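# Place a bottle from the steel table into the carton

## Task

Take any one bottle that is on the steel table, set it into a carton cell that holds nothing, and open the gripper to release it.

## Robot and tools

Robot: two six-joint arms with parallel grippers, named left_arm and right_arm. The names do not refer to sides of any camera image. In the shared scene frame the origin sits on the table surface midway between the arm bases, +x points out across the table, +z points up, and left_arm is on the +y side. The left_arm base is at (+0.008, +0.286, 0) m with quat_wxyz (+0.996, 0, 0, +0.094). The right_arm base is at (+0.020, -0.284, 0) m with quat_wxyz (+1.000, 0, 0, -0.027).

Gripper geometry: the fingers extend along the gripper's +z axis and close along its y axis. The reported end_effector_position is the point midway between the finger pads, roughly 1 cm short of the fingertips. Fully open, the pads are 0.094 m apart.

execute_actions takes "actions", a list holding at most one item, and an optional boolean "pictures".
- Empty list: no command is sent and the current state comes back.
- Motion item: {"rows": [...], "steps": n}, with n from 1 to 15 control steps, each 1/30 s long. If steps is omitted it defaults to 15. Each row is used for one step, and the final row repeats when there are fewer rows than steps.
- Wait item: {"steps": n} with no rows, n up to 300. It returns once that many steps have gone by since the previous result, and time spent writing the reply counts toward that total.
- A refused call moves nothing.

Row layout: every row is one flat list of 14 numbers covering both arms, even when only one arm should move. The first 7 belong to left_arm and the last 7 to right_arm. Within each arm the order is waist, shoulder, elbow, wrist pitch, wrist yaw, wrist roll, then opening.
- The six joint values are absolute target angles in radians, in the same form the Joint positions line prints. They are not offsets.
- Joint ranges (rad): waist -2.880 to 2.880, shoulder 0.000 to 3.142, elbow 0.000 to 3.019, wrist pitch -1.693 to 1.571, wrist yaw -1.571 to 1.571, wrist roll -2.094 to 2.094.
- A call is refused if a target is more than 0.019 rad beyond a range end and also farther out than that joint's last reported angle.
- A joint's true end may be up to 0.019 rad away from the listed one, on either side. Targets past the true end get clipped to it, and the result then reports "joint sent to its limit". That message can refer to an earlier action that is still running. If the message is absent, that does not prove more travel is available.
- Opening is an absolute value from -1 (closed) to +1 (fully open).

Motion limits: each control step, a joint's target is held within a fixed distance of its measured angle. Per arm, that distance is 0.264 rad for the waist, 0.32 for the shoulder, 0.276 for the elbow, 0.33 for wrist pitch, 0.186 for wrist yaw and 0.522 for wrist roll. If the targets would move the gripper more than 70 mm from where it is measured, all of that arm's targets are pulled back toward the measured angles. A distant goal therefore needs several calls.

The simulation runs on while you think, write or wait. The arms keep heading to the last row you sent until everything has nearly stopped (a slow or blocked move counts as stopped) or a step is HELD. After that, only a new action makes them move further or press harder. Fingers that are still opening or closing finish their motion.

Results:
- The state line reads left_arm: … | right_arm: … and gives each gripper's end_effector_position (m) and end_effector_quat_wxyz in the scene frame. The printed position can be off from the true one, more so when the arm is stretched far.
- Joint positions and Joint velocities show one block per arm: the joints in column order (rad, rad/s), then the finger-pad gap (m, m/s).
- grip_measured is the measured finger opening, on the same -1 to 1 scale you command.
- Joint torques list each drive's total output in joint order, leaving out the gripper. They are nonzero even with no contact, are noisy, and have an offset and scale that differ per arm. Friction can mask a load or fake one.
- "joint command not followed" means the clearance check altered or blocked some joint targets; the rest of the row still ran.
- HELD marks each step on which all or part of your row was not sent.
- MOTOR HOT appears from 85 °C. At 100 °C an OVER-TEMPERATURE FAULT occurs: that arm and its gripper go limp until they cool, so anything held falls. Holding a load heats the motors, and this continues while you are thinking.

Gripping: away from the ends of the scale, the fingers are driven to where grip_measured would read the value you send. Each gripper's reading can be off by about 1 mm of opening, by an amount that stays fixed. To keep hold of an object, keep commanding an opening below grip_measured. Roughly 0.03 below gives a firm grip; a smaller margin grips more gently. Each pad pushes with up to about 50–62 N, less on thin parts, and can spike briefly at first contact.

Disturbances: held items may occasionally be tugged, and loose items may be pushed.

Cameras: cam_high, cam_low, cam_left_wrist and cam_right_wrist, each 504x504 pixels. Images arrive with every execute_actions result unless you pass "pictures": false. zoom_image takes "camera" (one of those names) and "region" [x0, y0, x1, y1] in pixels, with (0, 0) at the top-left. The region can be at most 504 by 504. It returns a closer view of that camera's latest image.

Other tools: read_manual returns only licence text and does not move the robot. finished_scene, called with the current scene's number, ends that scene permanently and reports whether the goal was met. The goal must still hold when it is called.

Avoid:
- knocking or placing anything off the table, which fails the task;
- letting the two arms collide or press on each other;
- dropping items, slips, slamming, hard impacts and heavy pushing;
- gripping for long stretches, which overheats the motors.
Smooth, economical moves are better.

Each tool is called after ">>>" as name(argument=value, ...) on one line, values as JSON.

## Session

>>> execute_actions(actions=[])

Scene clock: 0.00 s of 4680.00 s.
left_arm: end_effector_position=(+0.3807, -0.2104, +0.2997) grip_measured=+1.000 end_effector_quat_wxyz=(+0.539, +0.385, +0.519, +0.540) | right_arm: end_effector_position=(+0.7067, -0.5694, +0.3621) grip_measured=+1.000 end_effector_quat_wxyz=(+0.637, +0.223, +0.737, -0.036)
Joint positions: left_arm=[-1.384  1.886  1.201  1.32  -1.29   2.041  0.094] | right_arm=[-0.351  1.68   1.438  0.056 -0.054  0.228  0.094]
Joint velocities: left_arm=[ 0.005  0.005  0.007  0.002 -0.007 -0.022  0.   ] | right_arm=[-0.005 -0.024 -0.012 -0.022 -0.022  0.022  0.   ]
Joint torques (N m, as the arm reports them, + toward a larger angle): no reading
Motor temperatures (°C, as the motors report them): left_arm=[25 24 26 25 25 25] | right_arm=[26 26 30 25 23 26]

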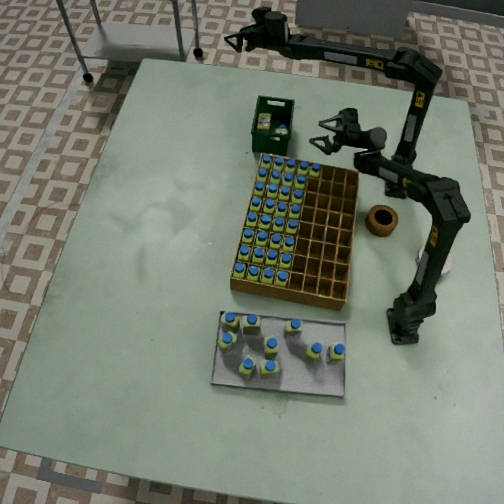

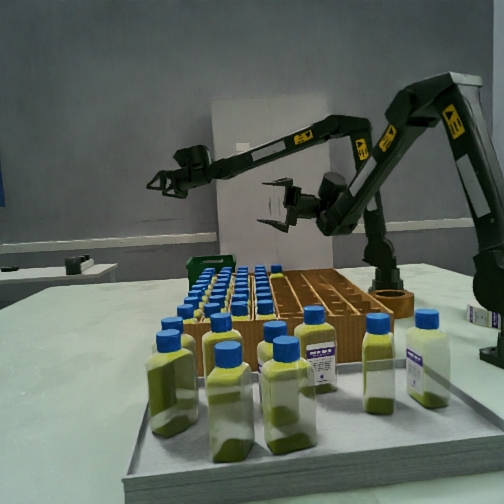

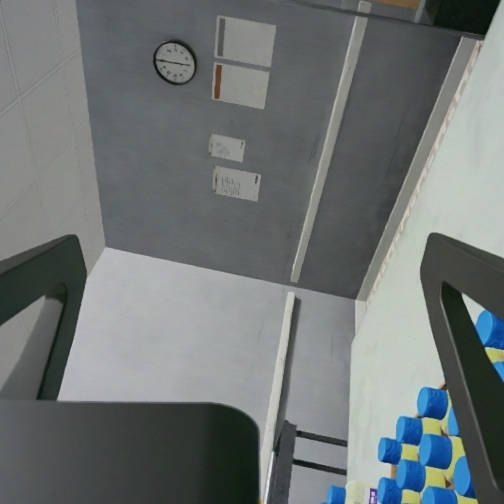

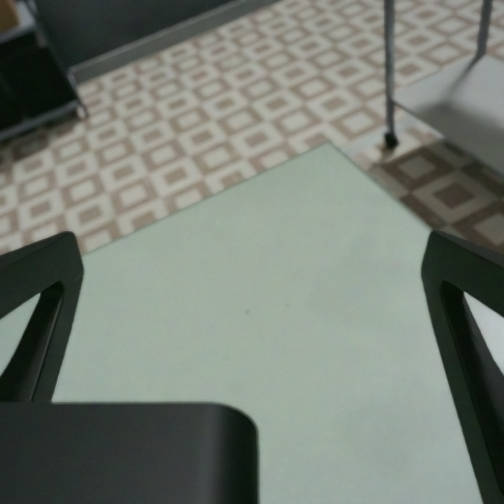

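>>> execute_actions(actions=[{"rows": [[-1.377,1.882,1.2,1.306,-1.284,2.032,1,-0.351,1.68,1.438,0.056,-0.054,0.228,1],[-1.368,1.878,1.199,1.29,-1.276,2.022,1,-0.351,1.68,1.438,0.056,-0.054,0.228,1],[-1.355,1.872,1.198,1.266,-1.265,2.007,1,-0.351,1.68,1.438,0.056,-0.054,0.228,1],[-1.339,1.864,1.196,1.237,-1.251,1.988,1,-0.351,1.68,1.438,0.056,-0.054,0.228,1],[-1.32,1.855,1.194,1.2,-1.234,1.965,1,-0.351,1.68,1.438,0.056,-0.054,0.228,1],[-1.297,1.844,1.191,1.159,-1.215,1.938,1,-0.351,1.68,1.438,0.056,-0.054,0.228,1],[-1.271,1.831,1.189,1.11,-1.192,1.908,1,-0.351,1.68,1.438,0.056,-0.054,0.228,1],[-1.242,1.817,1.185,1.056,-1.167,1.873,1,-0.351,1.68,1.438,0.056,-0.054,0.228,1],[-1.21,1.802,1.182,0.997,-1.139,1.836,1,-0.351,1.68,1.438,0.056,-0.054,0.228,1],[-1.176,1.785,1.178,0.933,-1.109,1.795,1,-0.351,1.68,1.438,0.056,-0.054,0.228,1],[-1.139,1.767,1.174,0.863,-1.077,1.751,1,-0.351,1.68,1.438,0.056,-0.054,0.228,1],[-1.099,1.748,1.17,0.79,-1.042,1.704,1,-0.351,1.68,1.438,0.056,-0.054,0.228,1],[-1.057,1.728,1.165,0.712,-1.006,1.654,1,-0.351,1.68,1.438,0.056,-0.054,0.228,1],[-1.013,1.707,1.16,0.63,-0.968,1.602,1,-0.351,1.68,1.438,0.056,-0.054,0.228,1],[-0.968,1.684,1.155,0.545,-0.928,1.548,1,-0.351,1.68,1.438,0.056,-0.054,0.228,1]], "steps": 15}], pictures=false)

>>> execute_actions(actions=[{"rows": [[-0.92,1.661,1.15,0.457,-0.887,1.493,1,-0.351,1.68,1.438,0.056,-0.054,0.228,1],[-0.872,1.638,1.145,0.366,-0.844,1.435,1,-0.351,1.68,1.438,0.056,-0.054,0.228,1],[-0.822,1.614,1.139,0.274,-0.801,1.376,1,-0.351,1.68,1.438,0.056,-0.054,0.228,1],[-0.771,1.589,1.134,0.18,-0.757,1.316,1,-0.351,1.68,1.438,0.056,-0.054,0.228,1],[-0.72,1.565,1.128,0.084,-0.712,1.256,1,-0.351,1.68,1.438,0.056,-0.054,0.228,1],[-0.668,1.54,1.122,-0.012,-0.668,1.195,1,-0.351,1.68,1.438,0.056,-0.054,0.228,1],[-0.617,1.514,1.117,-0.108,-0.622,1.133,1,-0.351,1.68,1.438,0.056,-0.054,0.228,1],[-0.565,1.489,1.111,-0.204,-0.578,1.072,1,-0.351,1.68,1.438,0.056,-0.054,0.228,1],[-0.514,1.465,1.105,-0.3,-0.533,1.012,1,-0.351,1.68,1.438,0.056,-0.054,0.228,1],[-0.463,1.44,1.1,-0.394,-0.489,0.952,1,-0.351,1.68,1.438,0.056,-0.054,0.228,1],[-0.413,1.416,1.094,-0.486,-0.446,0.893,1,-0.351,1.68,1.438,0.056,-0.054,0.228,1],[-0.365,1.393,1.089,-0.577,-0.403,0.835,1,-0.351,1.68,1.438,0.056,-0.054,0.228,1],[-0.317,1.37,1.084,-0.665,-0.362,0.78,1,-0.351,1.68,1.438,0.056,-0.054,0.228,1],[-0.272,1.348,1.079,-0.75,-0.322,0.725,1,-0.351,1.68,1.438,0.056,-0.054,0.228,1],[-0.228,1.326,1.074,-0.832,-0.284,0.674,1,-0.351,1.68,1.438,0.056,-0.054,0.228,1]], "steps": 15}], pictures=false)

>>> execute_actions(actions=[{"rows": [[-0.186,1.306,1.069,-0.91,-0.248,0.624,1,-0.351,1.68,1.438,0.056,-0.054,0.228,1],[-0.146,1.287,1.065,-0.983,-0.213,0.577,1,-0.351,1.68,1.438,0.056,-0.054,0.228,1],[-0.109,1.269,1.061,-1.053,-0.181,0.533,1,-0.351,1.68,1.438,0.056,-0.054,0.228,1],[-0.075,1.252,1.057,-1.117,-0.151,0.492,1,-0.351,1.68,1.438,0.056,-0.054,0.228,1],[-0.043,1.237,1.054,-1.176,-0.123,0.455,1,-0.351,1.68,1.438,0.056,-0.054,0.228,1],[-0.014,1.223,1.05,-1.23,-0.098,0.42,1,-0.351,1.68,1.438,0.056,-0.054,0.228,1],[0.012,1.21,1.048,-1.279,-0.075,0.39,1,-0.351,1.68,1.438,0.056,-0.054,0.228,1],[0.035,1.199,1.045,-1.321,-0.056,0.363,1,-0.351,1.68,1.438,0.056,-0.054,0.228,1],[0.054,1.19,1.043,-1.357,-0.039,0.34,1,-0.351,1.68,1.438,0.056,-0.054,0.228,1],[0.07,1.182,1.041,-1.386,-0.025,0.321,1,-0.351,1.68,1.438,0.056,-0.054,0.228,1],[0.083,1.176,1.04,-1.41,-0.014,0.306,1,-0.351,1.68,1.438,0.056,-0.054,0.228,1],[0.092,1.172,1.039,-1.43,-0.006,0.293,1,-0.351,1.68,1.438,0.056,-0.054,0.228,1],[0.097,1.169,1.038,-1.443,-0.001,0.284,1,-0.351,1.68,1.438,0.056,-0.054,0.228,1],[0.099,1.168,1.038,-1.45,0,0.28,1,-0.351,1.68,1.438,0.056,-0.054,0.228,1]], "steps": 15}], pictures=false)

>>> execute_actions(actions=[{"steps": 15}])

Scene clock: 74.80 s of 4680.00 s.
left_arm: end_effector_position=(+0.5165, -0.1426, +0.3027) grip_measured=+1.000 end_effector_quat_wxyz=(+0.489, +0.467, +0.480, +0.559) | right_arm: end_effector_position=(+0.7067, -0.5694, +0.3621) grip_measured=+1.000 end_effector_quat_wxyz=(+0.637, +0.223, +0.737, -0.036)
Joint positions: left_arm=[-1.106  1.783  1.184  0.787 -0.99   1.783  0.094] | right_arm=[-0.351  1.68   1.438  0.056 -0.054  0.228  0.094]
Joint velocities: left_arm=[ 1.128 -0.513 -0.042 -1.834  0.842 -0.974  0.   ] | right_arm=[-0.005  0.015  0.002  0.002  0.007 -0.066  0.   ]
Joint torques (N m, as the arm reports them, + toward a larger angle): left_arm=[  0.41 -18.96   9.05   1.27   0.02  -0.06] | right_arm=[ -0.04 -20.47  11.89   2.32   0.07  -0.12]
Motor temperatures (°C, as the motors report them): left_arm=[25 26 29 25 25 25] | right_arm=[26 28 37 25 23 26]
Steps of this call (steps 1 to 90: nothing new was sent; then 71.30 s passed at rest; steps 91 to 105: all 15 steps of this action). Readings (joint positions):
91: left_arm=[-1.384 1.886 1.201 1.320 -1.290 2.041] | right_arm=[-0.351 1.680 1.438 0.056 -0.054 0.228]
92: left_arm=[-1.384 1.886 1.201 1.317 -1.285 2.039] | right_arm=[-0.351 1.680 1.438 0.056 -0.054 0.228]
94: left_arm=[-1.378 1.886 1.201 1.292 -1.264 2.029] | right_arm=[-0.351 1.680 1.438 0.056 -0.054 0.228]
98: left_arm=[-1.330 1.873 1.199 1.160 -1.188 1.969] | right_arm=[-0.351 1.680 1.438 0.056 -0.054 0.228]
105: the state above

Scene clock: 75.30 s of 4680.00 s.
left_arm: end_effector_position=(+0.6402, +0.1760, +0.2991) grip_measured=+1.000 end_effector_quat_wxyz=(+0.434, +0.449, +0.670, +0.402) | right_arm: end_effector_position=(+0.7067, -0.5694, +0.3621) grip_measured=+1.000 end_effector_quat_wxyz=(+0.637, +0.223, +0.737, -0.036)
Joint positions: left_arm=[-0.468  1.5    1.13   0.035 -0.416  1.199  0.094] | right_arm=[-0.351  1.68   1.438  0.056 -0.054  0.228  0.094]
Joint velocities: left_arm=[ 1.333 -0.669 -0.134 -1.311  1.062 -1.223  0.   ] | right_arm=[-0.005 -0.015 -0.002 -0.007 -0.037  0.007  0.   ]
Joint torques (N m, as the arm reports them, + toward a larger angle): left_arm=[ -1.05 -14.78  10.36   1.16  -0.11  -0.04] | right_arm=[ -0.03 -20.44  11.88   2.32   0.08  -0.12]
Motor temperatures (°C, as the motors report them): left_arm=[25 26 29 25 25 25] | right_arm=[26 28 37 25 23 26]
Steps of this call (steps 1 to 15: all 15 steps of this action). Readings (joint positions):
1: left_arm=[-1.067 1.766 1.182 0.724 -0.957 1.750] | right_arm=[-0.351 1.680 1.438 0.056 -0.054 0.228]
2: left_arm=[-1.027 1.748 1.180 0.661 -0.921 1.717] | right_arm=[-0.351 1.680 1.438 0.056 -0.054 0.228]
4: left_arm=[-0.945 1.712 1.174 0.546 -0.849 1.646] | right_arm=[-0.351 1.680 1.438 0.056 -0.054 0.228]
8: left_arm=[-0.775 1.641 1.161 0.347 -0.698 1.495] | right_arm=[-0.351 1.680 1.438 0.056 -0.054 0.228]
15: the state above

Scene clock: 75.80 s of 4680.00 s.
left_arm: end_effector_position=(+0.4057, +0.4158, +0.2424) grip_measured=+1.000 end_effector_quat_wxyz=(+0.200, +0.052, +0.975, +0.083) | right_arm: end_effector_position=(+0.7067, -0.5694, +0.3621) grip_measured=+1.000 end_effector_quat_wxyz=(+0.637, +0.223, +0.737, -0.036)
Joint positions: left_arm=[ 0.125  1.164  1.059 -1.03  -0.012  0.422  0.094] | right_arm=[-0.351  1.68   1.438  0.056 -0.054  0.228  0.094]
Joint velocities: left_arm=[ 0.132 -0.249 -0.051 -3.094  0.051 -0.916  0.   ] | right_arm=[-0.005 -0.005 -0.007 -0.007  0.007  0.022  0.   ]
Joint torques (N m, as the arm reports them, + toward a larger angle): left_arm=[-2.4  -5.6   9.92  1.13  0.36  0.07] | right_arm=[ -0.06 -20.45  11.89   2.32   0.08  -0.12]
Motor temperatures (°C, as the motors report them): left_arm=[25 26 29 25 25 25] | right_arm=[26 28 37 25 23 26]
Steps of this call (steps 1 to 15: all 15 steps of this action). Readings (joint positions):
1: left_arm=[-0.423 1.478 1.126 -0.010 -0.376 1.155] | right_arm=[-0.351 1.680 1.438 0.056 -0.054 0.228]
2: left_arm=[-0.377 1.455 1.121 -0.055 -0.337 1.111] | right_arm=[-0.351 1.680 1.438 0.056 -0.054 0.228]
4: left_arm=[-0.286 1.409 1.112 -0.147 -0.263 1.020] | right_arm=[-0.351 1.680 1.438 0.056 -0.054 0.228]
8: left_arm=[-0.099 1.313 1.093 -0.371 -0.123 0.802] | right_arm=[-0.351 1.680 1.438 0.056 -0.054 0.228]
15: the state above

Scene clock: 76.30 s of 4680.00 s.
left_arm: end_effector_position=(+0.3101, +0.3765, +0.2130) grip_measured=+1.000 end_effector_quat_wxyz=(+0.007, +0.001, +1.000, +0.004) | right_arm: end_effector_position=(+0.7067, -0.5694, +0.3621) grip_measured=+1.000 end_effector_quat_wxyz=(+0.637, +0.223, +0.737, -0.036)
Joint positions: left_arm=[ 0.104  1.158  1.038 -1.435 -0.004  0.294  0.094] | right_arm=[-0.351  1.68   1.438  0.056 -0.054  0.228  0.094]
Joint velocities: left_arm=[-0.005 -0.015 -0.002  0.002 -0.007 -0.11   0.   ] | right_arm=[-0.005 -0.005 -0.027  0.002  0.022 -0.081  0.   ]
Joint torques (N m, as the arm reports them, + toward a larger angle): left_arm=[ 0.1  -5.54 11.07 -0.52  0.14  0.05] | right_arm=[ -0.05 -20.44  11.88   2.31   0.08  -0.12]
Motor temperatures (°C, as the motors report them): left_arm=[25 26 29 25 25 25] | right_arm=[26 28 37 25 23 26]
Steps of this call (steps 1 to 15: the robot went on to your last target). Readings (joint positions):
1: left_arm=[0.125 1.159 1.057 -1.136 -0.009 0.395] | right_arm=[-0.351 1.680 1.438 0.056 -0.054 0.228]
2: left_arm=[0.122 1.158 1.056 -1.239 -0.007 0.373] | right_arm=[-0.351 1.680 1.438 0.056 -0.054 0.228]
4: left_arm=[0.112 1.158 1.044 -1.372 -0.004 0.344] | right_arm=[-0.351 1.680 1.438 0.056 -0.054 0.228]
8: left_arm=[0.104 1.158 1.038 -1.431 -0.004 0.312] | right_arm=[-0.351 1.680 1.438 0.056 -0.054 0.228]
15: the state above

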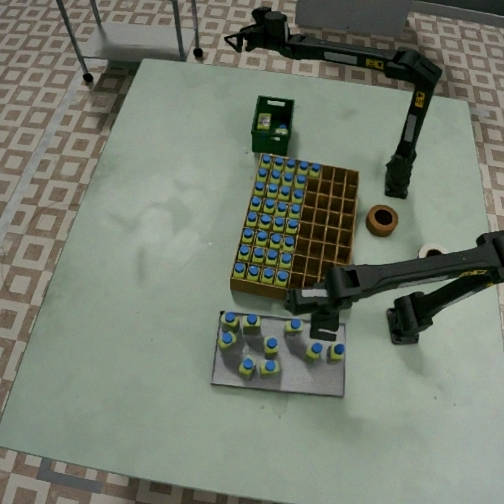

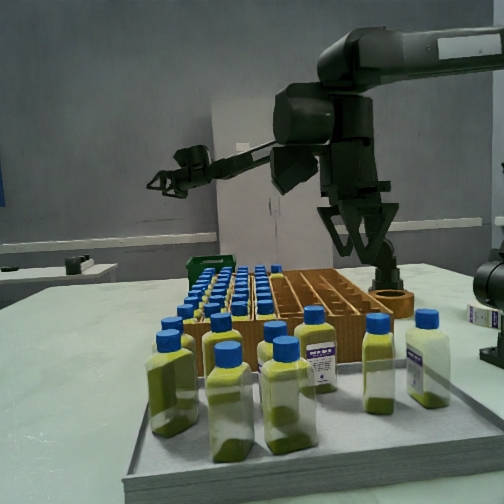

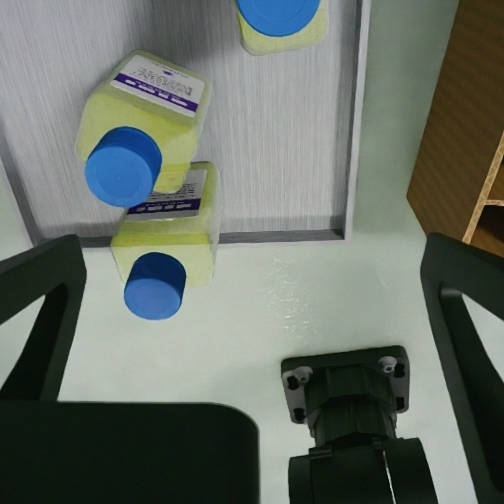

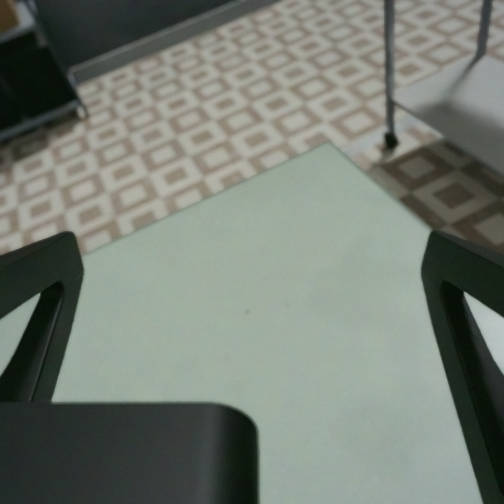

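>>> execute_actions(actions=[{"rows": [[0.108,1.162,1.036,-1.425,0,0.31,0.95,-0.351,1.68,1.438,0.056,-0.054,0.228,1],[0.118,1.166,1.031,-1.415,0,0.34,0.9,-0.351,1.68,1.438,0.056,-0.054,0.228,1],[0.133,1.171,1.023,-1.402,0,0.38,0.84,-0.351,1.68,1.438,0.056,-0.054,0.228,1],[0.152,1.177,1.012,-1.386,0,0.43,0.78,-0.351,1.68,1.438,0.056,-0.054,0.228,1],[0.174,1.184,0.999,-1.367,0,0.49,0.71,-0.351,1.68,1.438,0.056,-0.054,0.228,1],[0.198,1.192,0.985,-1.346,0,0.55,0.64,-0.351,1.68,1.438,0.056,-0.054,0.228,1],[0.221,1.2,0.97,-1.324,0,0.61,0.57,-0.351,1.68,1.438,0.056,-0.054,0.228,1],[0.242,1.208,0.955,-1.302,0,0.665,0.5,-0.351,1.68,1.438,0.056,-0.054,0.228,1],[0.26,1.216,0.94,-1.281,0,0.71,0.43,-0.351,1.68,1.438,0.056,-0.054,0.228,1],[0.274,1.223,0.927,-1.262,0,0.745,0.37,-0.351,1.68,1.438,0.056,-0.054,0.228,1],[0.284,1.229,0.916,-1.247,0,0.77,0.32,-0.351,1.68,1.438,0.056,-0.054,0.228,1],[0.289,1.233,0.907,-1.235,0,0.783,0.3,-0.351,1.68,1.438,0.056,-0.054,0.228,1],[0.29,1.235,0.901,-1.228,0,0.787,0.3,-0.351,1.68,1.438,0.056,-0.054,0.228,1],[0.29,1.236,0.898,-1.225,0,0.787,0.3,-0.351,1.68,1.438,0.056,-0.054,0.228,1]], "steps": 15}], pictures=false)

>>> execute_actions(actions=[{"steps": 12}])

Scene clock: 109.80 s of 4680.00 s.
left_arm: end_effector_position=(+0.2923, +0.4350, +0.1429) grip_measured=+0.302 end_effector_quat_wxyz=(-0.002, +0.109, +0.994, -0.000) | right_arm: end_effector_position=(+0.7067, -0.5694, +0.3621) grip_measured=+1.000 end_effector_quat_wxyz=(+0.637, +0.223, +0.737, -0.036)
Joint positions: left_arm=[ 0.296  1.231  0.907 -1.251 -0.002  0.703  0.061] | right_arm=[-0.351  1.68   1.438  0.056 -0.054  0.228  0.094]
Joint velocities: left_arm=[-0.005  0.161 -0.168  0.125 -0.051  0.491 -0.   ] | right_arm=[-0.024 -0.015 -0.002 -0.012 -0.051 -0.007  0.   ]
Joint torques (N m, as the arm reports them, + toward a larger angle): left_arm=[-0.7  -7.44 10.78  0.55  0.04  0.19] | right_arm=[ -0.03 -20.49  11.89   2.31   0.08  -0.12]
Motor temperatures (°C, as the motors report them): left_arm=[25 25 29 25 25 25] | right_arm=[26 29 36 25 23 26]
Steps of this call (steps 1 to 15: the robot went on to your last target; steps 16 to 90: nothing new was sent; then 30.00 s passed at rest; steps 91 to 105: all 15 steps of this action). Readings (joint positions):
91: left_arm=[0.104 1.158 1.038 -1.435 -0.004 0.291] | right_arm=[-0.351 1.680 1.438 0.056 -0.054 0.228]
92: left_arm=[0.104 1.158 1.038 -1.435 -0.004 0.298] | right_arm=[-0.351 1.680 1.438 0.056 -0.054 0.228]
94: left_arm=[0.112 1.158 1.035 -1.423 -0.003 0.330] | right_arm=[-0.351 1.680 1.438 0.056 -0.054 0.228]
98: left_arm=[0.185 1.166 0.998 -1.357 -0.002 0.474] | right_arm=[-0.351 1.680 1.438 0.056 -0.054 0.228]
105: the state above

Scene clock: 110.20 s of 4680.00 s.
left_arm: end_effector_position=(+0.2920, +0.4347, +0.1384) grip_measured=+0.302 end_effector_quat_wxyz=(-0.004, +0.144, +0.990, -0.002) | right_arm: end_effector_position=(+0.7067, -0.5694, +0.3621) grip_measured=+1.000 end_effector_quat_wxyz=(+0.637, +0.223, +0.737, -0.036)
Joint positions: left_arm=[ 0.296  1.237  0.9   -1.242 -0.002  0.772  0.061] | right_arm=[-0.351  1.68   1.438  0.056 -0.054  0.228  0.094]
Joint velocities: left_arm=[-0.015  0.005 -0.012 -0.017 -0.037  0.081 -0.   ] | right_arm=[-0.005 -0.005  0.002 -0.017 -0.066 -0.037  0.   ]
Joint torques (N m, as the arm reports them, + toward a larger angle): left_arm=[-0.65 -8.06 10.13  0.74  0.13  0.13] | right_arm=[ -0.09 -20.47  11.89   2.32   0.08  -0.12]
Motor temperatures (°C, as the motors report them): left_arm=[25 25 29 25 25 25] | right_arm=[26 29 36 25 23 26]
Steps of this call (steps 1 to 12: the robot went on to your last target). Readings (joint positions):
1: left_arm=[0.296 1.236 0.903 -1.248 -0.002 0.718] | right_arm=[-0.351 1.680 1.438 0.056 -0.054 0.228]
2: left_arm=[0.296 1.237 0.900 -1.246 -0.002 0.730] | right_arm=[-0.351 1.680 1.438 0.056 -0.054 0.228]
4: left_arm=[0.296 1.237 0.900 -1.244 -0.002 0.747] | right_arm=[-0.351 1.680 1.438 0.056 -0.054 0.228]
8: left_arm=[0.296 1.237 0.900 -1.242 -0.002 0.765] | right_arm=[-0.351 1.680 1.438 0.056 -0.054 0.228]
12: the state above

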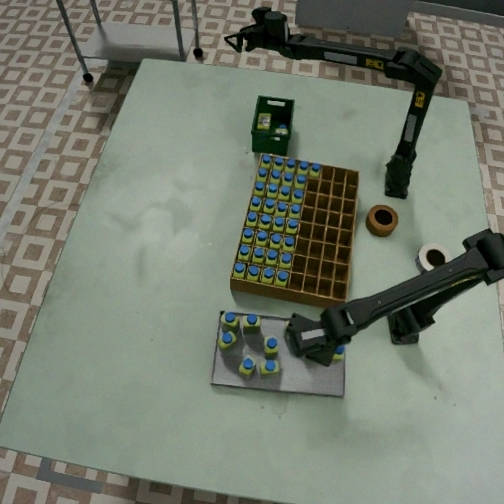

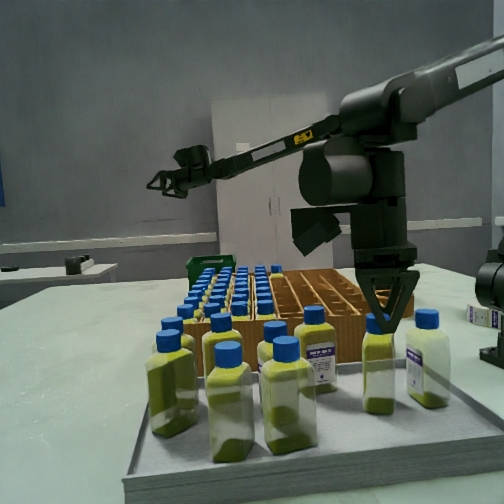

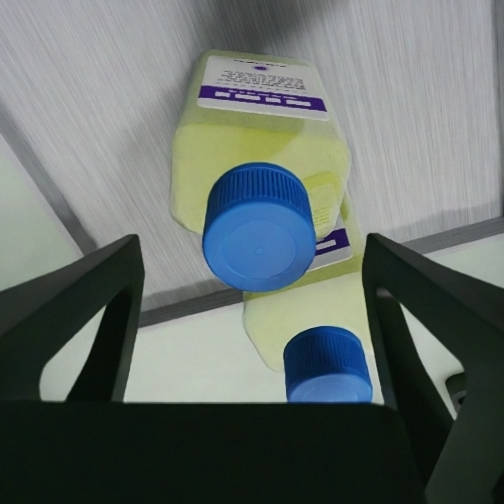

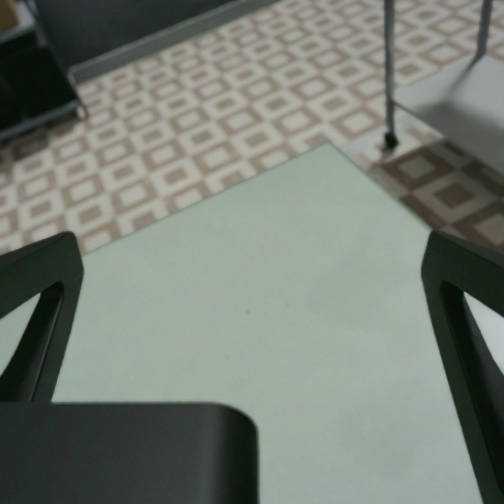

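>>> execute_actions(actions=[{"rows": [[0.286,1.243,0.898,-1.219,0,0.805,0.25,-0.351,1.68,1.438,0.056,-0.054,0.228,1],[0.281,1.247,0.896,-1.212,0,0.825,0.2,-0.351,1.68,1.438,0.056,-0.054,0.228,1],[0.276,1.251,0.893,-1.205,0,0.845,0.15,-0.351,1.68,1.438,0.056,-0.054,0.228,1],[0.273,1.254,0.89,-1.199,0,0.86,0.1,-0.351,1.68,1.438,0.056,-0.054,0.228,1],[0.271,1.257,0.887,-1.195,0,0.865,0.05,-0.351,1.68,1.438,0.056,-0.054,0.228,1],[0.271,1.258,0.885,-1.193,0,0.862,0.0,-0.351,1.68,1.438,0.056,-0.054,0.228,1]], "steps": 15}])

>>> zoom_image(camera="cam_low", region=[320, 270, 460, 370])

Scene clock: 132.17 s of 4680.00 s.
left_arm: end_effector_position=(+0.3019, +0.4329, +0.1368) grip_measured=+0.002 end_effector_quat_wxyz=(+0.007, +0.190, +0.982, +0.007) | right_arm: end_effector_position=(+0.7067, -0.5694, +0.3621) grip_measured=+1.000 end_effector_quat_wxyz=(+0.637, +0.223, +0.737, -0.036)
Joint positions: left_arm=[ 0.277  1.243  0.9   -1.21  -0.002  0.848  0.047] | right_arm=[-0.351  1.68   1.438  0.056 -0.054  0.228  0.094]
Joint velocities: left_arm=[-0.015 -0.005 -0.007 -0.002  0.081 -0.007 -0.001] | right_arm=[-0.005  0.005 -0.012 -0.002  0.007  0.037  0.   ]
Joint torques (N m, as the arm reports them, + toward a larger angle): left_arm=[-1.58 -6.37  8.72  0.77  0.11  0.21] | right_arm=[ -0.05 -20.48  11.89   2.31   0.08  -0.12]
Motor temperatures (°C, as the motors report them): left_arm=[25 25 28 25 25 25] | right_arm=[26 29 36 25 23 26]
Steps of this call (steps 1 to 30: the robot went on to your last target; steps 31 to 90: nothing new was sent; then 18.47 s passed at rest; steps 91 to 105: all 15 steps of this action). Readings (joint positions):
91: left_arm=[0.296 1.237 0.900 -1.241 -0.002 0.780] | right_arm=[-0.351 1.680 1.438 0.056 -0.054 0.228]
92: left_arm=[0.295 1.237 0.900 -1.238 -0.002 0.786] | right_arm=[-0.351 1.680 1.438 0.056 -0.054 0.228]
94: left_arm=[0.291 1.237 0.900 -1.227 -0.002 0.805] | right_arm=[-0.351 1.680 1.438 0.056 -0.054 0.228]
98: left_arm=[0.278 1.240 0.900 -1.212 -0.002 0.833] | right_arm=[-0.351 1.680 1.438 0.056 -0.054 0.228]
105: the state above

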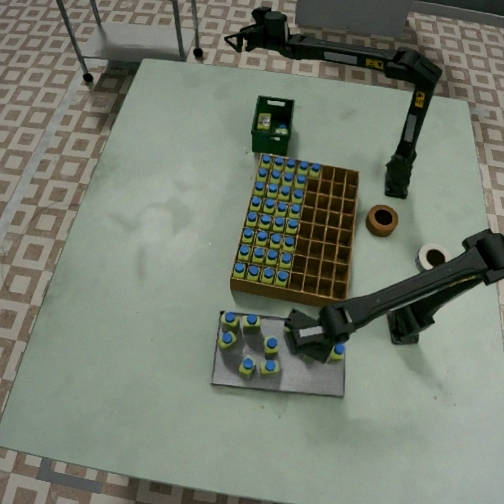

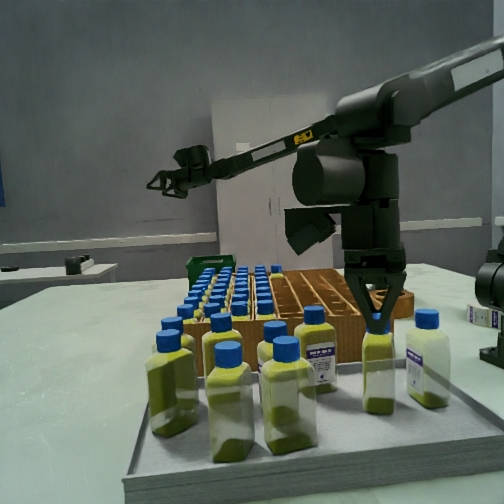

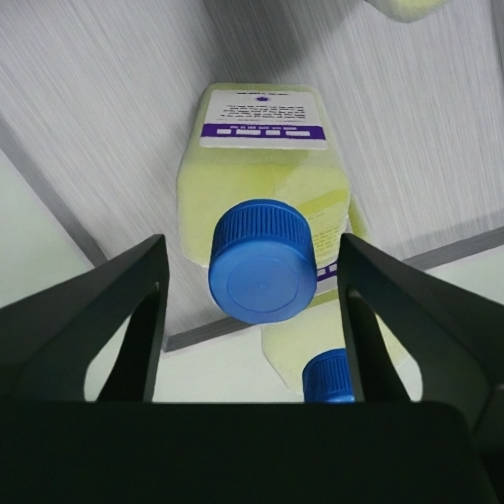

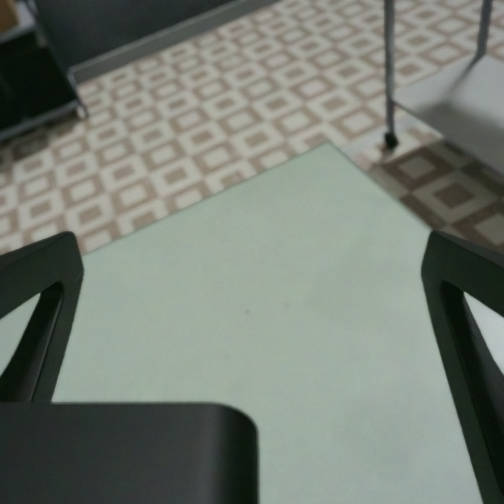

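Region (320, 270, 460, 370) of cam_low's 504x504 image, scaled by 3.600, with more detail than that image has; it fills the top 360 rows of this view, and the rest is white.

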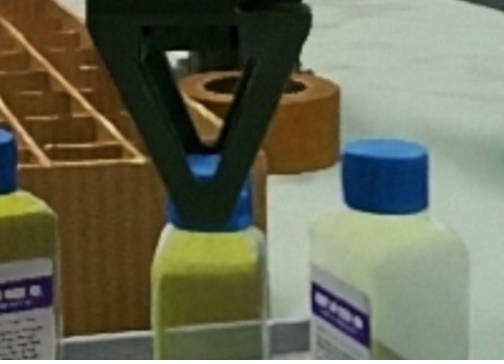

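>>> execute_actions(actions=[{"rows": [[0.272,1.26,0.881,-1.196,0,0.858,0.0,-0.351,1.68,1.438,0.056,-0.054,0.228,1],[0.272,1.262,0.877,-1.196,0,0.858,0.0,-0.351,1.68,1.438,0.056,-0.054,0.228,1],[0.272,1.264,0.874,-1.196,0,0.858,0.0,-0.351,1.68,1.438,0.056,-0.054,0.228,1]], "steps": 10}])

Scene clock: 142.13 s of 4680.00 s.
left_arm: end_effector_position=(+0.2964, +0.4301, +0.1287) grip_measured=+0.002 end_effector_quat_wxyz=(-0.003, +0.192, +0.981, -0.001) | right_arm: end_effector_position=(+0.7067, -0.5694, +0.3621) grip_measured=+1.000 end_effector_quat_wxyz=(+0.637, +0.223, +0.737, -0.036)
Joint positions: left_arm=[ 0.277  1.25   0.884 -1.21  -0.002  0.852  0.047] | right_arm=[-0.351  1.68   1.438  0.056 -0.054  0.228  0.094]
Joint velocities: left_arm=[ 0.005 -0.005 -0.007  0.007  0.051 -0.051 -0.001] | right_arm=[ 0.005 -0.005  0.002 -0.017 -0.007  0.007  0.   ]
Joint torques (N m, as the arm reports them, + toward a larger angle): left_arm=[-0.23 -6.19  9.39  0.86  0.11  0.18] | right_arm=[ -0.05 -20.47  11.88   2.32   0.08  -0.12]
Motor temperatures (°C, as the motors report them): left_arm=[25 25 28 25 25 25] | right_arm=[26 29 36 25 23 26]
Steps of this call (steps 1 to 15: the robot went on to your last target; steps 16 to 90: nothing new was sent; then 6.63 s passed at rest; steps 91 to 100: all 10 steps of this action). Readings (joint positions):
91: left_arm=[0.277 1.243 0.899 -1.210 -0.002 0.852] | right_arm=[-0.351 1.680 1.438 0.056 -0.054 0.228]
92: left_arm=[0.277 1.243 0.897 -1.210 -0.002 0.852] | right_arm=[-0.351 1.680 1.438 0.056 -0.054 0.228]
94: left_arm=[0.277 1.243 0.891 -1.210 -0.002 0.852] | right_arm=[-0.351 1.680 1.438 0.056 -0.054 0.228]
98: left_arm=[0.277 1.249 0.884 -1.210 -0.002 0.852] | right_arm=[-0.351 1.680 1.438 0.056 -0.054 0.228]
100: the state above

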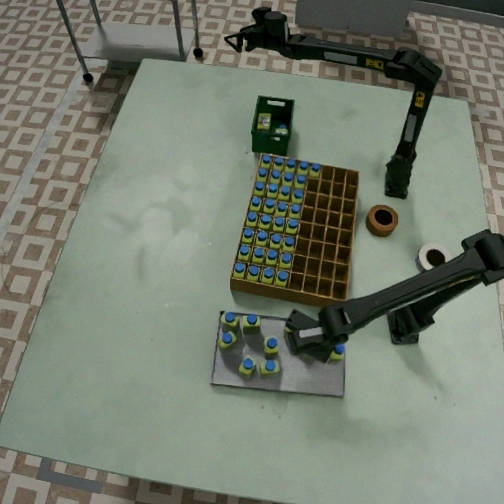

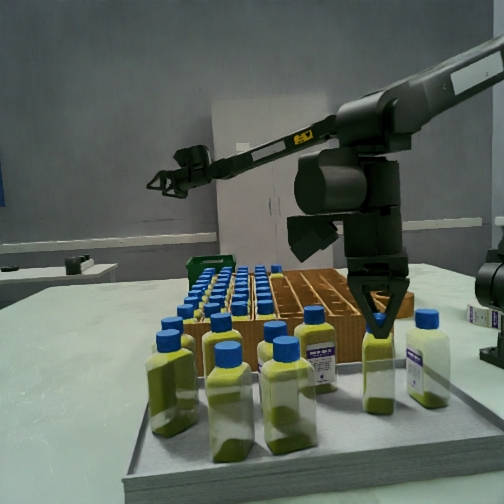

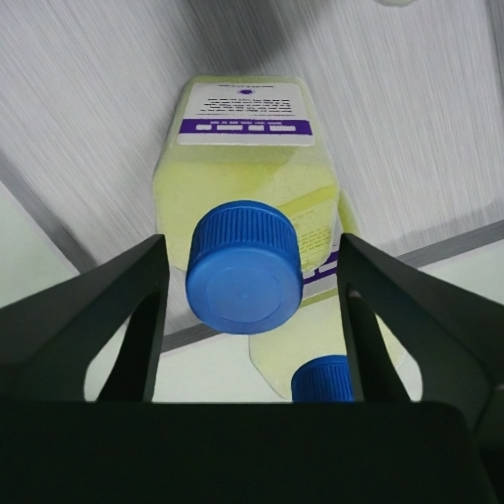

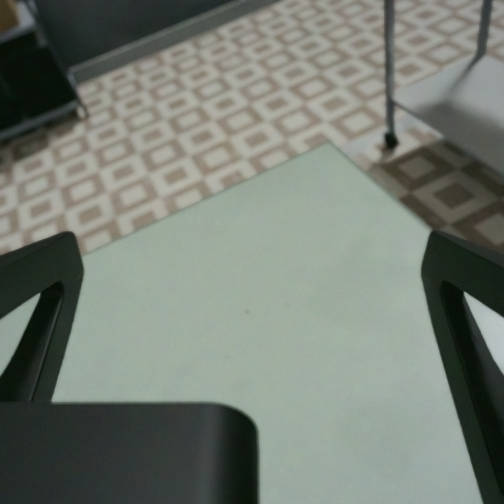

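>>> zoom_image(camera="cam_low", region=[340, 290, 440, 360])

Region (340, 290, 440, 360) of cam_low's 504x504 image, scaled by 5.040, with more detail than that image has; it fills the top 353 rows of this view, and the rest is white.

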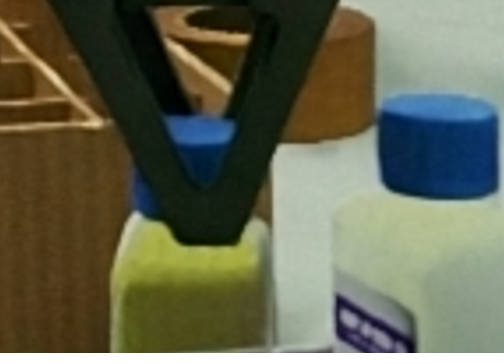

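>>> execute_actions(actions=[{"rows": [[0.275,1.255,0.895,-1.2,0,0.855,0.0,-0.351,1.68,1.438,0.056,-0.054,0.228,1],[0.275,1.255,0.905,-1.2,0,0.855,0.0,-0.351,1.68,1.438,0.056,-0.054,0.228,1],[0.275,1.255,0.912,-1.2,0,0.855,0.0,-0.351,1.68,1.438,0.056,-0.054,0.228,1]], "steps": 8}], pictures=false)

Scene clock: 163.93 s of 4680.00 s.
left_arm: end_effector_position=(+0.2964, +0.4301, +0.1287) grip_measured=+0.002 end_effector_quat_wxyz=(-0.003, +0.192, +0.981, -0.001) | right_arm: end_effector_position=(+0.7067, -0.5694, +0.3621) grip_measured=+1.000 end_effector_quat_wxyz=(+0.637, +0.223, +0.737, -0.036)
Joint positions: left_arm=[ 0.277  1.25   0.884 -1.21  -0.002  0.852  0.047] | right_arm=[-0.351  1.68   1.438  0.056 -0.054  0.228  0.094]
Joint velocities: left_arm=[ 0.005 -0.005 -0.007 -0.002 -0.022  0.037 -0.002] | right_arm=[-0.015  0.005 -0.017 -0.007  0.007 -0.037  0.   ]
Joint torques (N m, as the arm reports them, + toward a larger angle): left_arm=[-0.25 -6.82 13.23  0.37  0.06  0.14] | right_arm=[ -0.06 -20.47  11.89   2.31   0.08  -0.12]
Motor temperatures (°C, as the motors report them): left_arm=[25 25 28 25 25 25] | right_arm=[26 29 36 25 23 26]
Steps of this call (steps 1 to 15: the robot went on to your last target; steps 16 to 90: nothing new was sent; then 18.53 s passed at rest; steps 91 to 98: all 8 steps of this action). Readings (joint positions):
91: left_arm=[0.277 1.250 0.884 -1.210 -0.002 0.852] | right_arm=[-0.351 1.680 1.438 0.056 -0.054 0.228]
92: left_arm=[0.277 1.250 0.884 -1.210 -0.002 0.852] | right_arm=[-0.351 1.680 1.438 0.056 -0.054 0.228]
94: left_arm=[0.277 1.250 0.884 -1.210 -0.002 0.852] | right_arm=[-0.351 1.680 1.438 0.056 -0.054 0.228]
98: the state above

>>> execute_actions(actions=[{"rows": [[0.275,1.255,0.917,-1.2,0,0.855,0.0,-0.351,1.68,1.438,0.056,-0.054,0.228,1],[0.275,1.255,0.921,-1.2,0,0.855,0.0,-0.351,1.68,1.438,0.056,-0.054,0.228,1],[0.275,1.255,0.924,-1.2,0,0.855,0.0,-0.351,1.68,1.438,0.056,-0.054,0.228,1]], "steps": 8}], pictures=false)

Scene clock: 168.97 s of 4680.00 s.
left_arm: end_effector_position=(+0.2964, +0.4301, +0.1287) grip_measured=+0.002 end_effector_quat_wxyz=(-0.003, +0.192, +0.981, -0.001) | right_arm: end_effector_position=(+0.7067, -0.5694, +0.3621) grip_measured=+1.000 end_effector_quat_wxyz=(+0.637, +0.223, +0.737, -0.036)
Joint positions: left_arm=[ 0.277  1.25   0.884 -1.21  -0.002  0.852  0.047] | right_arm=[-0.351  1.68   1.438  0.056 -0.054  0.228  0.094]
Joint velocities: left_arm=[-0.015 -0.015 -0.002  0.012  0.007  0.037 -0.001] | right_arm=[-0.015 -0.015 -0.022 -0.007 -0.007  0.022  0.   ]
Joint torques (N m, as the arm reports them, + toward a larger angle): left_arm=[ 0.5  -6.94 14.38  0.47  0.12  0.15] | right_arm=[ -0.09 -20.47  11.89   2.33   0.08  -0.12]
Motor temperatures (°C, as the motors report them): left_arm=[25 25 29 25 25 25] | right_arm=[26 29 36 25 23 26]
Steps of this call (steps 1 to 15: the robot went on to your last target; steps 16 to 90: nothing new was sent; then 1.77 s passed at rest; steps 91 to 98: all 8 steps of this action). Readings (joint positions):
91: left_arm=[0.277 1.250 0.884 -1.210 -0.002 0.852] | right_arm=[-0.351 1.680 1.438 0.056 -0.054 0.228]
92: left_arm=[0.277 1.250 0.884 -1.210 -0.002 0.852] | right_arm=[-0.351 1.680 1.438 0.056 -0.054 0.228]
94: left_arm=[0.277 1.250 0.884 -1.210 -0.002 0.852] | right_arm=[-0.351 1.680 1.438 0.056 -0.054 0.228]
98: the state above

>>> execute_actions(actions=[{"rows": [[0.275,1.255,0.929,-1.2,0,0.855,0.0,-0.351,1.68,1.438,0.056,-0.054,0.228,1],[0.275,1.255,0.933,-1.2,0,0.855,0.0,-0.351,1.68,1.438,0.056,-0.054,0.228,1],[0.275,1.255,0.937,-1.2,0,0.855,0.0,-0.351,1.68,1.438,0.056,-0.054,0.228,1]], "steps": 8}], pictures=false)

Scene clock: 174.50 s of 4680.00 s.
left_arm: end_effector_position=(+0.2964, +0.4301, +0.1287) grip_measured=+0.002 end_effector_quat_wxyz=(-0.003, +0.192, +0.981, -0.001) | right_arm: end_effector_position=(+0.7067, -0.5694, +0.3621) grip_measured=+1.000 end_effector_quat_wxyz=(+0.637, +0.223, +0.737, -0.036)
Joint positions: left_arm=[ 0.277  1.25   0.884 -1.21  -0.002  0.852  0.047] | right_arm=[-0.351  1.68   1.438  0.056 -0.054  0.228  0.094]
Joint velocities: left_arm=[-0.005 -0.005 -0.012  0.022 -0.022 -0.022  0.001] | right_arm=[-0.005  0.005  0.012 -0.017 -0.051 -0.007  0.   ]
Joint torques (N m, as the arm reports them, + toward a larger angle): left_arm=[ 0.06 -6.8  15.59  0.44  0.11  0.18] | right_arm=[ -0.05 -20.41  11.89   2.31   0.08  -0.12]
Motor temperatures (°C, as the motors report them): left_arm=[25 25 29 25 25 25] | right_arm=[26 29 36 25 23 26]
Steps of this call (steps 1 to 15: the robot went on to your last target; steps 16 to 90: nothing new was sent; then 2.27 s passed at rest; steps 91 to 98: all 8 steps of this action). Readings (joint positions):
91: left_arm=[0.277 1.250 0.884 -1.210 -0.002 0.852] | right_arm=[-0.351 1.680 1.438 0.056 -0.054 0.228]
92: left_arm=[0.277 1.250 0.884 -1.210 -0.002 0.852] | right_arm=[-0.351 1.680 1.438 0.056 -0.054 0.228]
94: left_arm=[0.277 1.250 0.884 -1.210 -0.002 0.852] | right_arm=[-0.351 1.680 1.438 0.056 -0.054 0.228]
98: the state above

>>> execute_actions(actions=[{"rows": [[0.275,1.255,0.942,-1.2,0,0.855,0.0,-0.351,1.68,1.438,0.056,-0.054,0.228,1],[0.275,1.255,0.946,-1.2,0,0.855,0.0,-0.351,1.68,1.438,0.056,-0.054,0.228,1],[0.275,1.255,0.95,-1.2,0,0.855,0.0,-0.351,1.68,1.438,0.056,-0.054,0.228,1]], "steps": 8}], pictures=false)

Scene clock: 181.37 s of 4680.00 s.
left_arm: end_effector_position=(+0.3000, +0.4319, +0.1326) grip_measured=+0.002 end_effector_quat_wxyz=(+0.002, +0.192, +0.981, +0.003) | right_arm: end_effector_position=(+0.7067, -0.5694, +0.3621) grip_measured=+1.000 end_effector_quat_wxyz=(+0.637, +0.223, +0.737, -0.036)
Joint positions: left_arm=[ 0.277  1.25   0.894 -1.21  -0.002  0.852  0.047] | right_arm=[-0.351  1.68   1.438  0.056 -0.054  0.228  0.094]
Joint velocities: left_arm=[-0.005 -0.015  0.037 -0.007 -0.007 -0.022  0.001] | right_arm=[-0.015 -0.005 -0.007  0.007  0.022 -0.081  0.   ]
Joint torques (N m, as the arm reports them, + toward a larger angle): left_arm=[-0.03 -6.71 15.77  0.54  0.13  0.15] | right_arm=[ -0.07 -20.44  11.89   2.32   0.08  -0.12]
Motor temperatures (°C, as the motors report them): left_arm=[25 25 30 25 25 25] | right_arm=[26 29 36 25 23 26]
Steps of this call (steps 1 to 15: the robot went on to your last target; steps 16 to 90: nothing new was sent; then 3.60 s passed at rest; steps 91 to 98: all 8 steps of this action). Readings (joint positions):
91: left_arm=[0.277 1.250 0.884 -1.210 -0.002 0.852] | right_arm=[-0.351 1.680 1.438 0.056 -0.054 0.228]
92: left_arm=[0.277 1.250 0.884 -1.210 -0.002 0.852] | right_arm=[-0.351 1.680 1.438 0.056 -0.054 0.228]
94: left_arm=[0.277 1.250 0.887 -1.210 -0.002 0.852] | right_arm=[-0.351 1.680 1.438 0.056 -0.054 0.228]
98: the state above

>>> execute_actions(actions=[{"rows": [[0.277,1.253,0.93,-1.205,0,0.855,-0.1,-0.351,1.68,1.438,0.056,-0.054,0.228,1],[0.277,1.253,0.93,-1.205,0,0.855,-0.2,-0.351,1.68,1.438,0.056,-0.054,0.228,1],[0.277,1.253,0.93,-1.205,0,0.855,-0.27,-0.351,1.68,1.438,0.056,-0.054,0.228,1],[0.277,1.253,0.93,-1.205,0,0.855,-0.31,-0.351,1.68,1.438,0.056,-0.054,0.228,1],[0.277,1.253,0.93,-1.205,0,0.855,-0.34,-0.351,1.68,1.438,0.056,-0.054,0.228,1],[0.277,1.253,0.93,-1.205,0,0.855,-0.365,-0.351,1.68,1.438,0.056,-0.054,0.228,1],[0.277,1.253,0.93,-1.205,0,0.855,-0.385,-0.351,1.68,1.438,0.056,-0.054,0.228,1],[0.277,1.253,0.93,-1.205,0,0.855,-0.405,-0.351,1.68,1.438,0.056,-0.054,0.228,1],[0.277,1.253,0.93,-1.205,0,0.855,-0.425,-0.351,1.68,1.438,0.056,-0.054,0.228,1],[0.277,1.253,0.93,-1.205,0,0.855,-0.445,-0.351,1.68,1.438,0.056,-0.054,0.228,1],[0.277,1.253,0.93,-1.205,0,0.855,-0.465,-0.351,1.68,1.438,0.056,-0.054,0.228,1],[0.277,1.253,0.93,-1.205,0,0.855,-0.485,-0.351,1.68,1.438,0.056,-0.054,0.228,1]], "steps": 15}])

Scene clock: 195.03 s of 4680.00 s.
left_arm: end_effector_position=(+0.3004, +0.4320, +0.1330) grip_measured=-0.442 end_effector_quat_wxyz=(+0.002, +0.192, +0.981, +0.003) | right_arm: end_effector_position=(+0.7067, -0.5694, +0.3621) grip_measured=+1.000 end_effector_quat_wxyz=(+0.637, +0.223, +0.737, -0.036)
Joint positions: left_arm=[ 0.277  1.25   0.895 -1.21  -0.002  0.852  0.026] | right_arm=[-0.351  1.68   1.438  0.056 -0.054  0.228  0.094]
Joint velocities: left_arm=[ 0.015 -0.005 -0.002  0.007 -0.066 -0.066  0.001] | right_arm=[-0.015 -0.005  0.007  0.002  0.037  0.007  0.   ]
Joint torques (N m, as the arm reports them, + toward a larger angle): left_arm=[ 0.42 -6.83 13.69  0.32  0.12  0.2 ] | right_arm=[ -0.09 -20.42  11.89   2.32   0.08  -0.12]
Motor temperatures (°C, as the motors report them): left_arm=[25 25 31 25 25 25] | right_arm=[26 29 37 25 23 26]
Steps of this call (steps 1 to 15: the robot went on to your last target; steps 16 to 90: nothing new was sent; then 10.17 s passed at rest; steps 91 to 105: all 15 steps of this action). Readings (joint positions):
91: left_arm=[0.277 1.250 0.895 -1.210 -0.002 0.852] | right_arm=[-0.351 1.680 1.438 0.056 -0.054 0.228]
92: left_arm=[0.277 1.250 0.895 -1.210 -0.002 0.852] | right_arm=[-0.351 1.680 1.438 0.056 -0.054 0.228]
94: left_arm=[0.277 1.250 0.895 -1.210 -0.002 0.852] | right_arm=[-0.351 1.680 1.438 0.056 -0.054 0.228]
98: left_arm=[0.277 1.250 0.895 -1.210 -0.002 0.852] | right_arm=[-0.351 1.680 1.438 0.056 -0.054 0.228]
105: the state above

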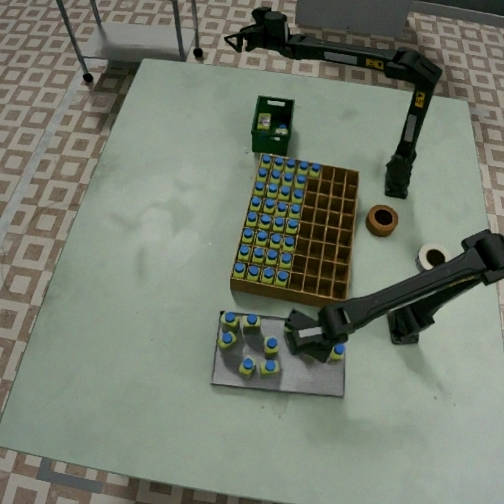

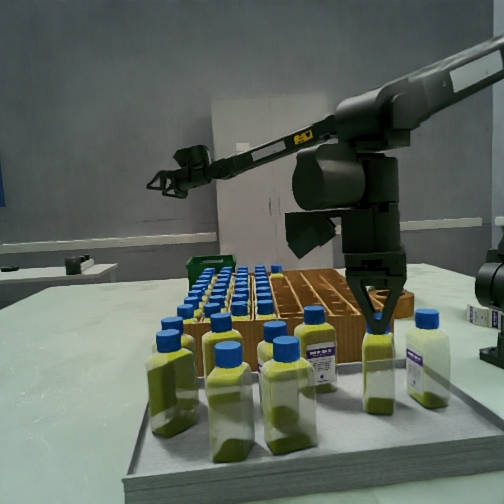

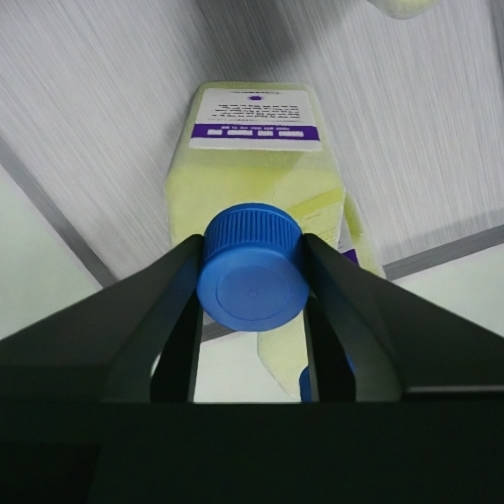

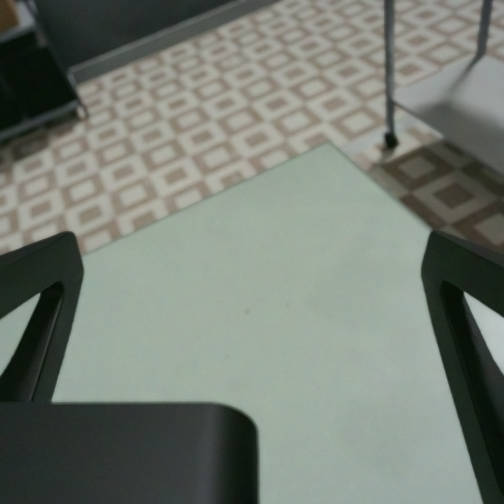

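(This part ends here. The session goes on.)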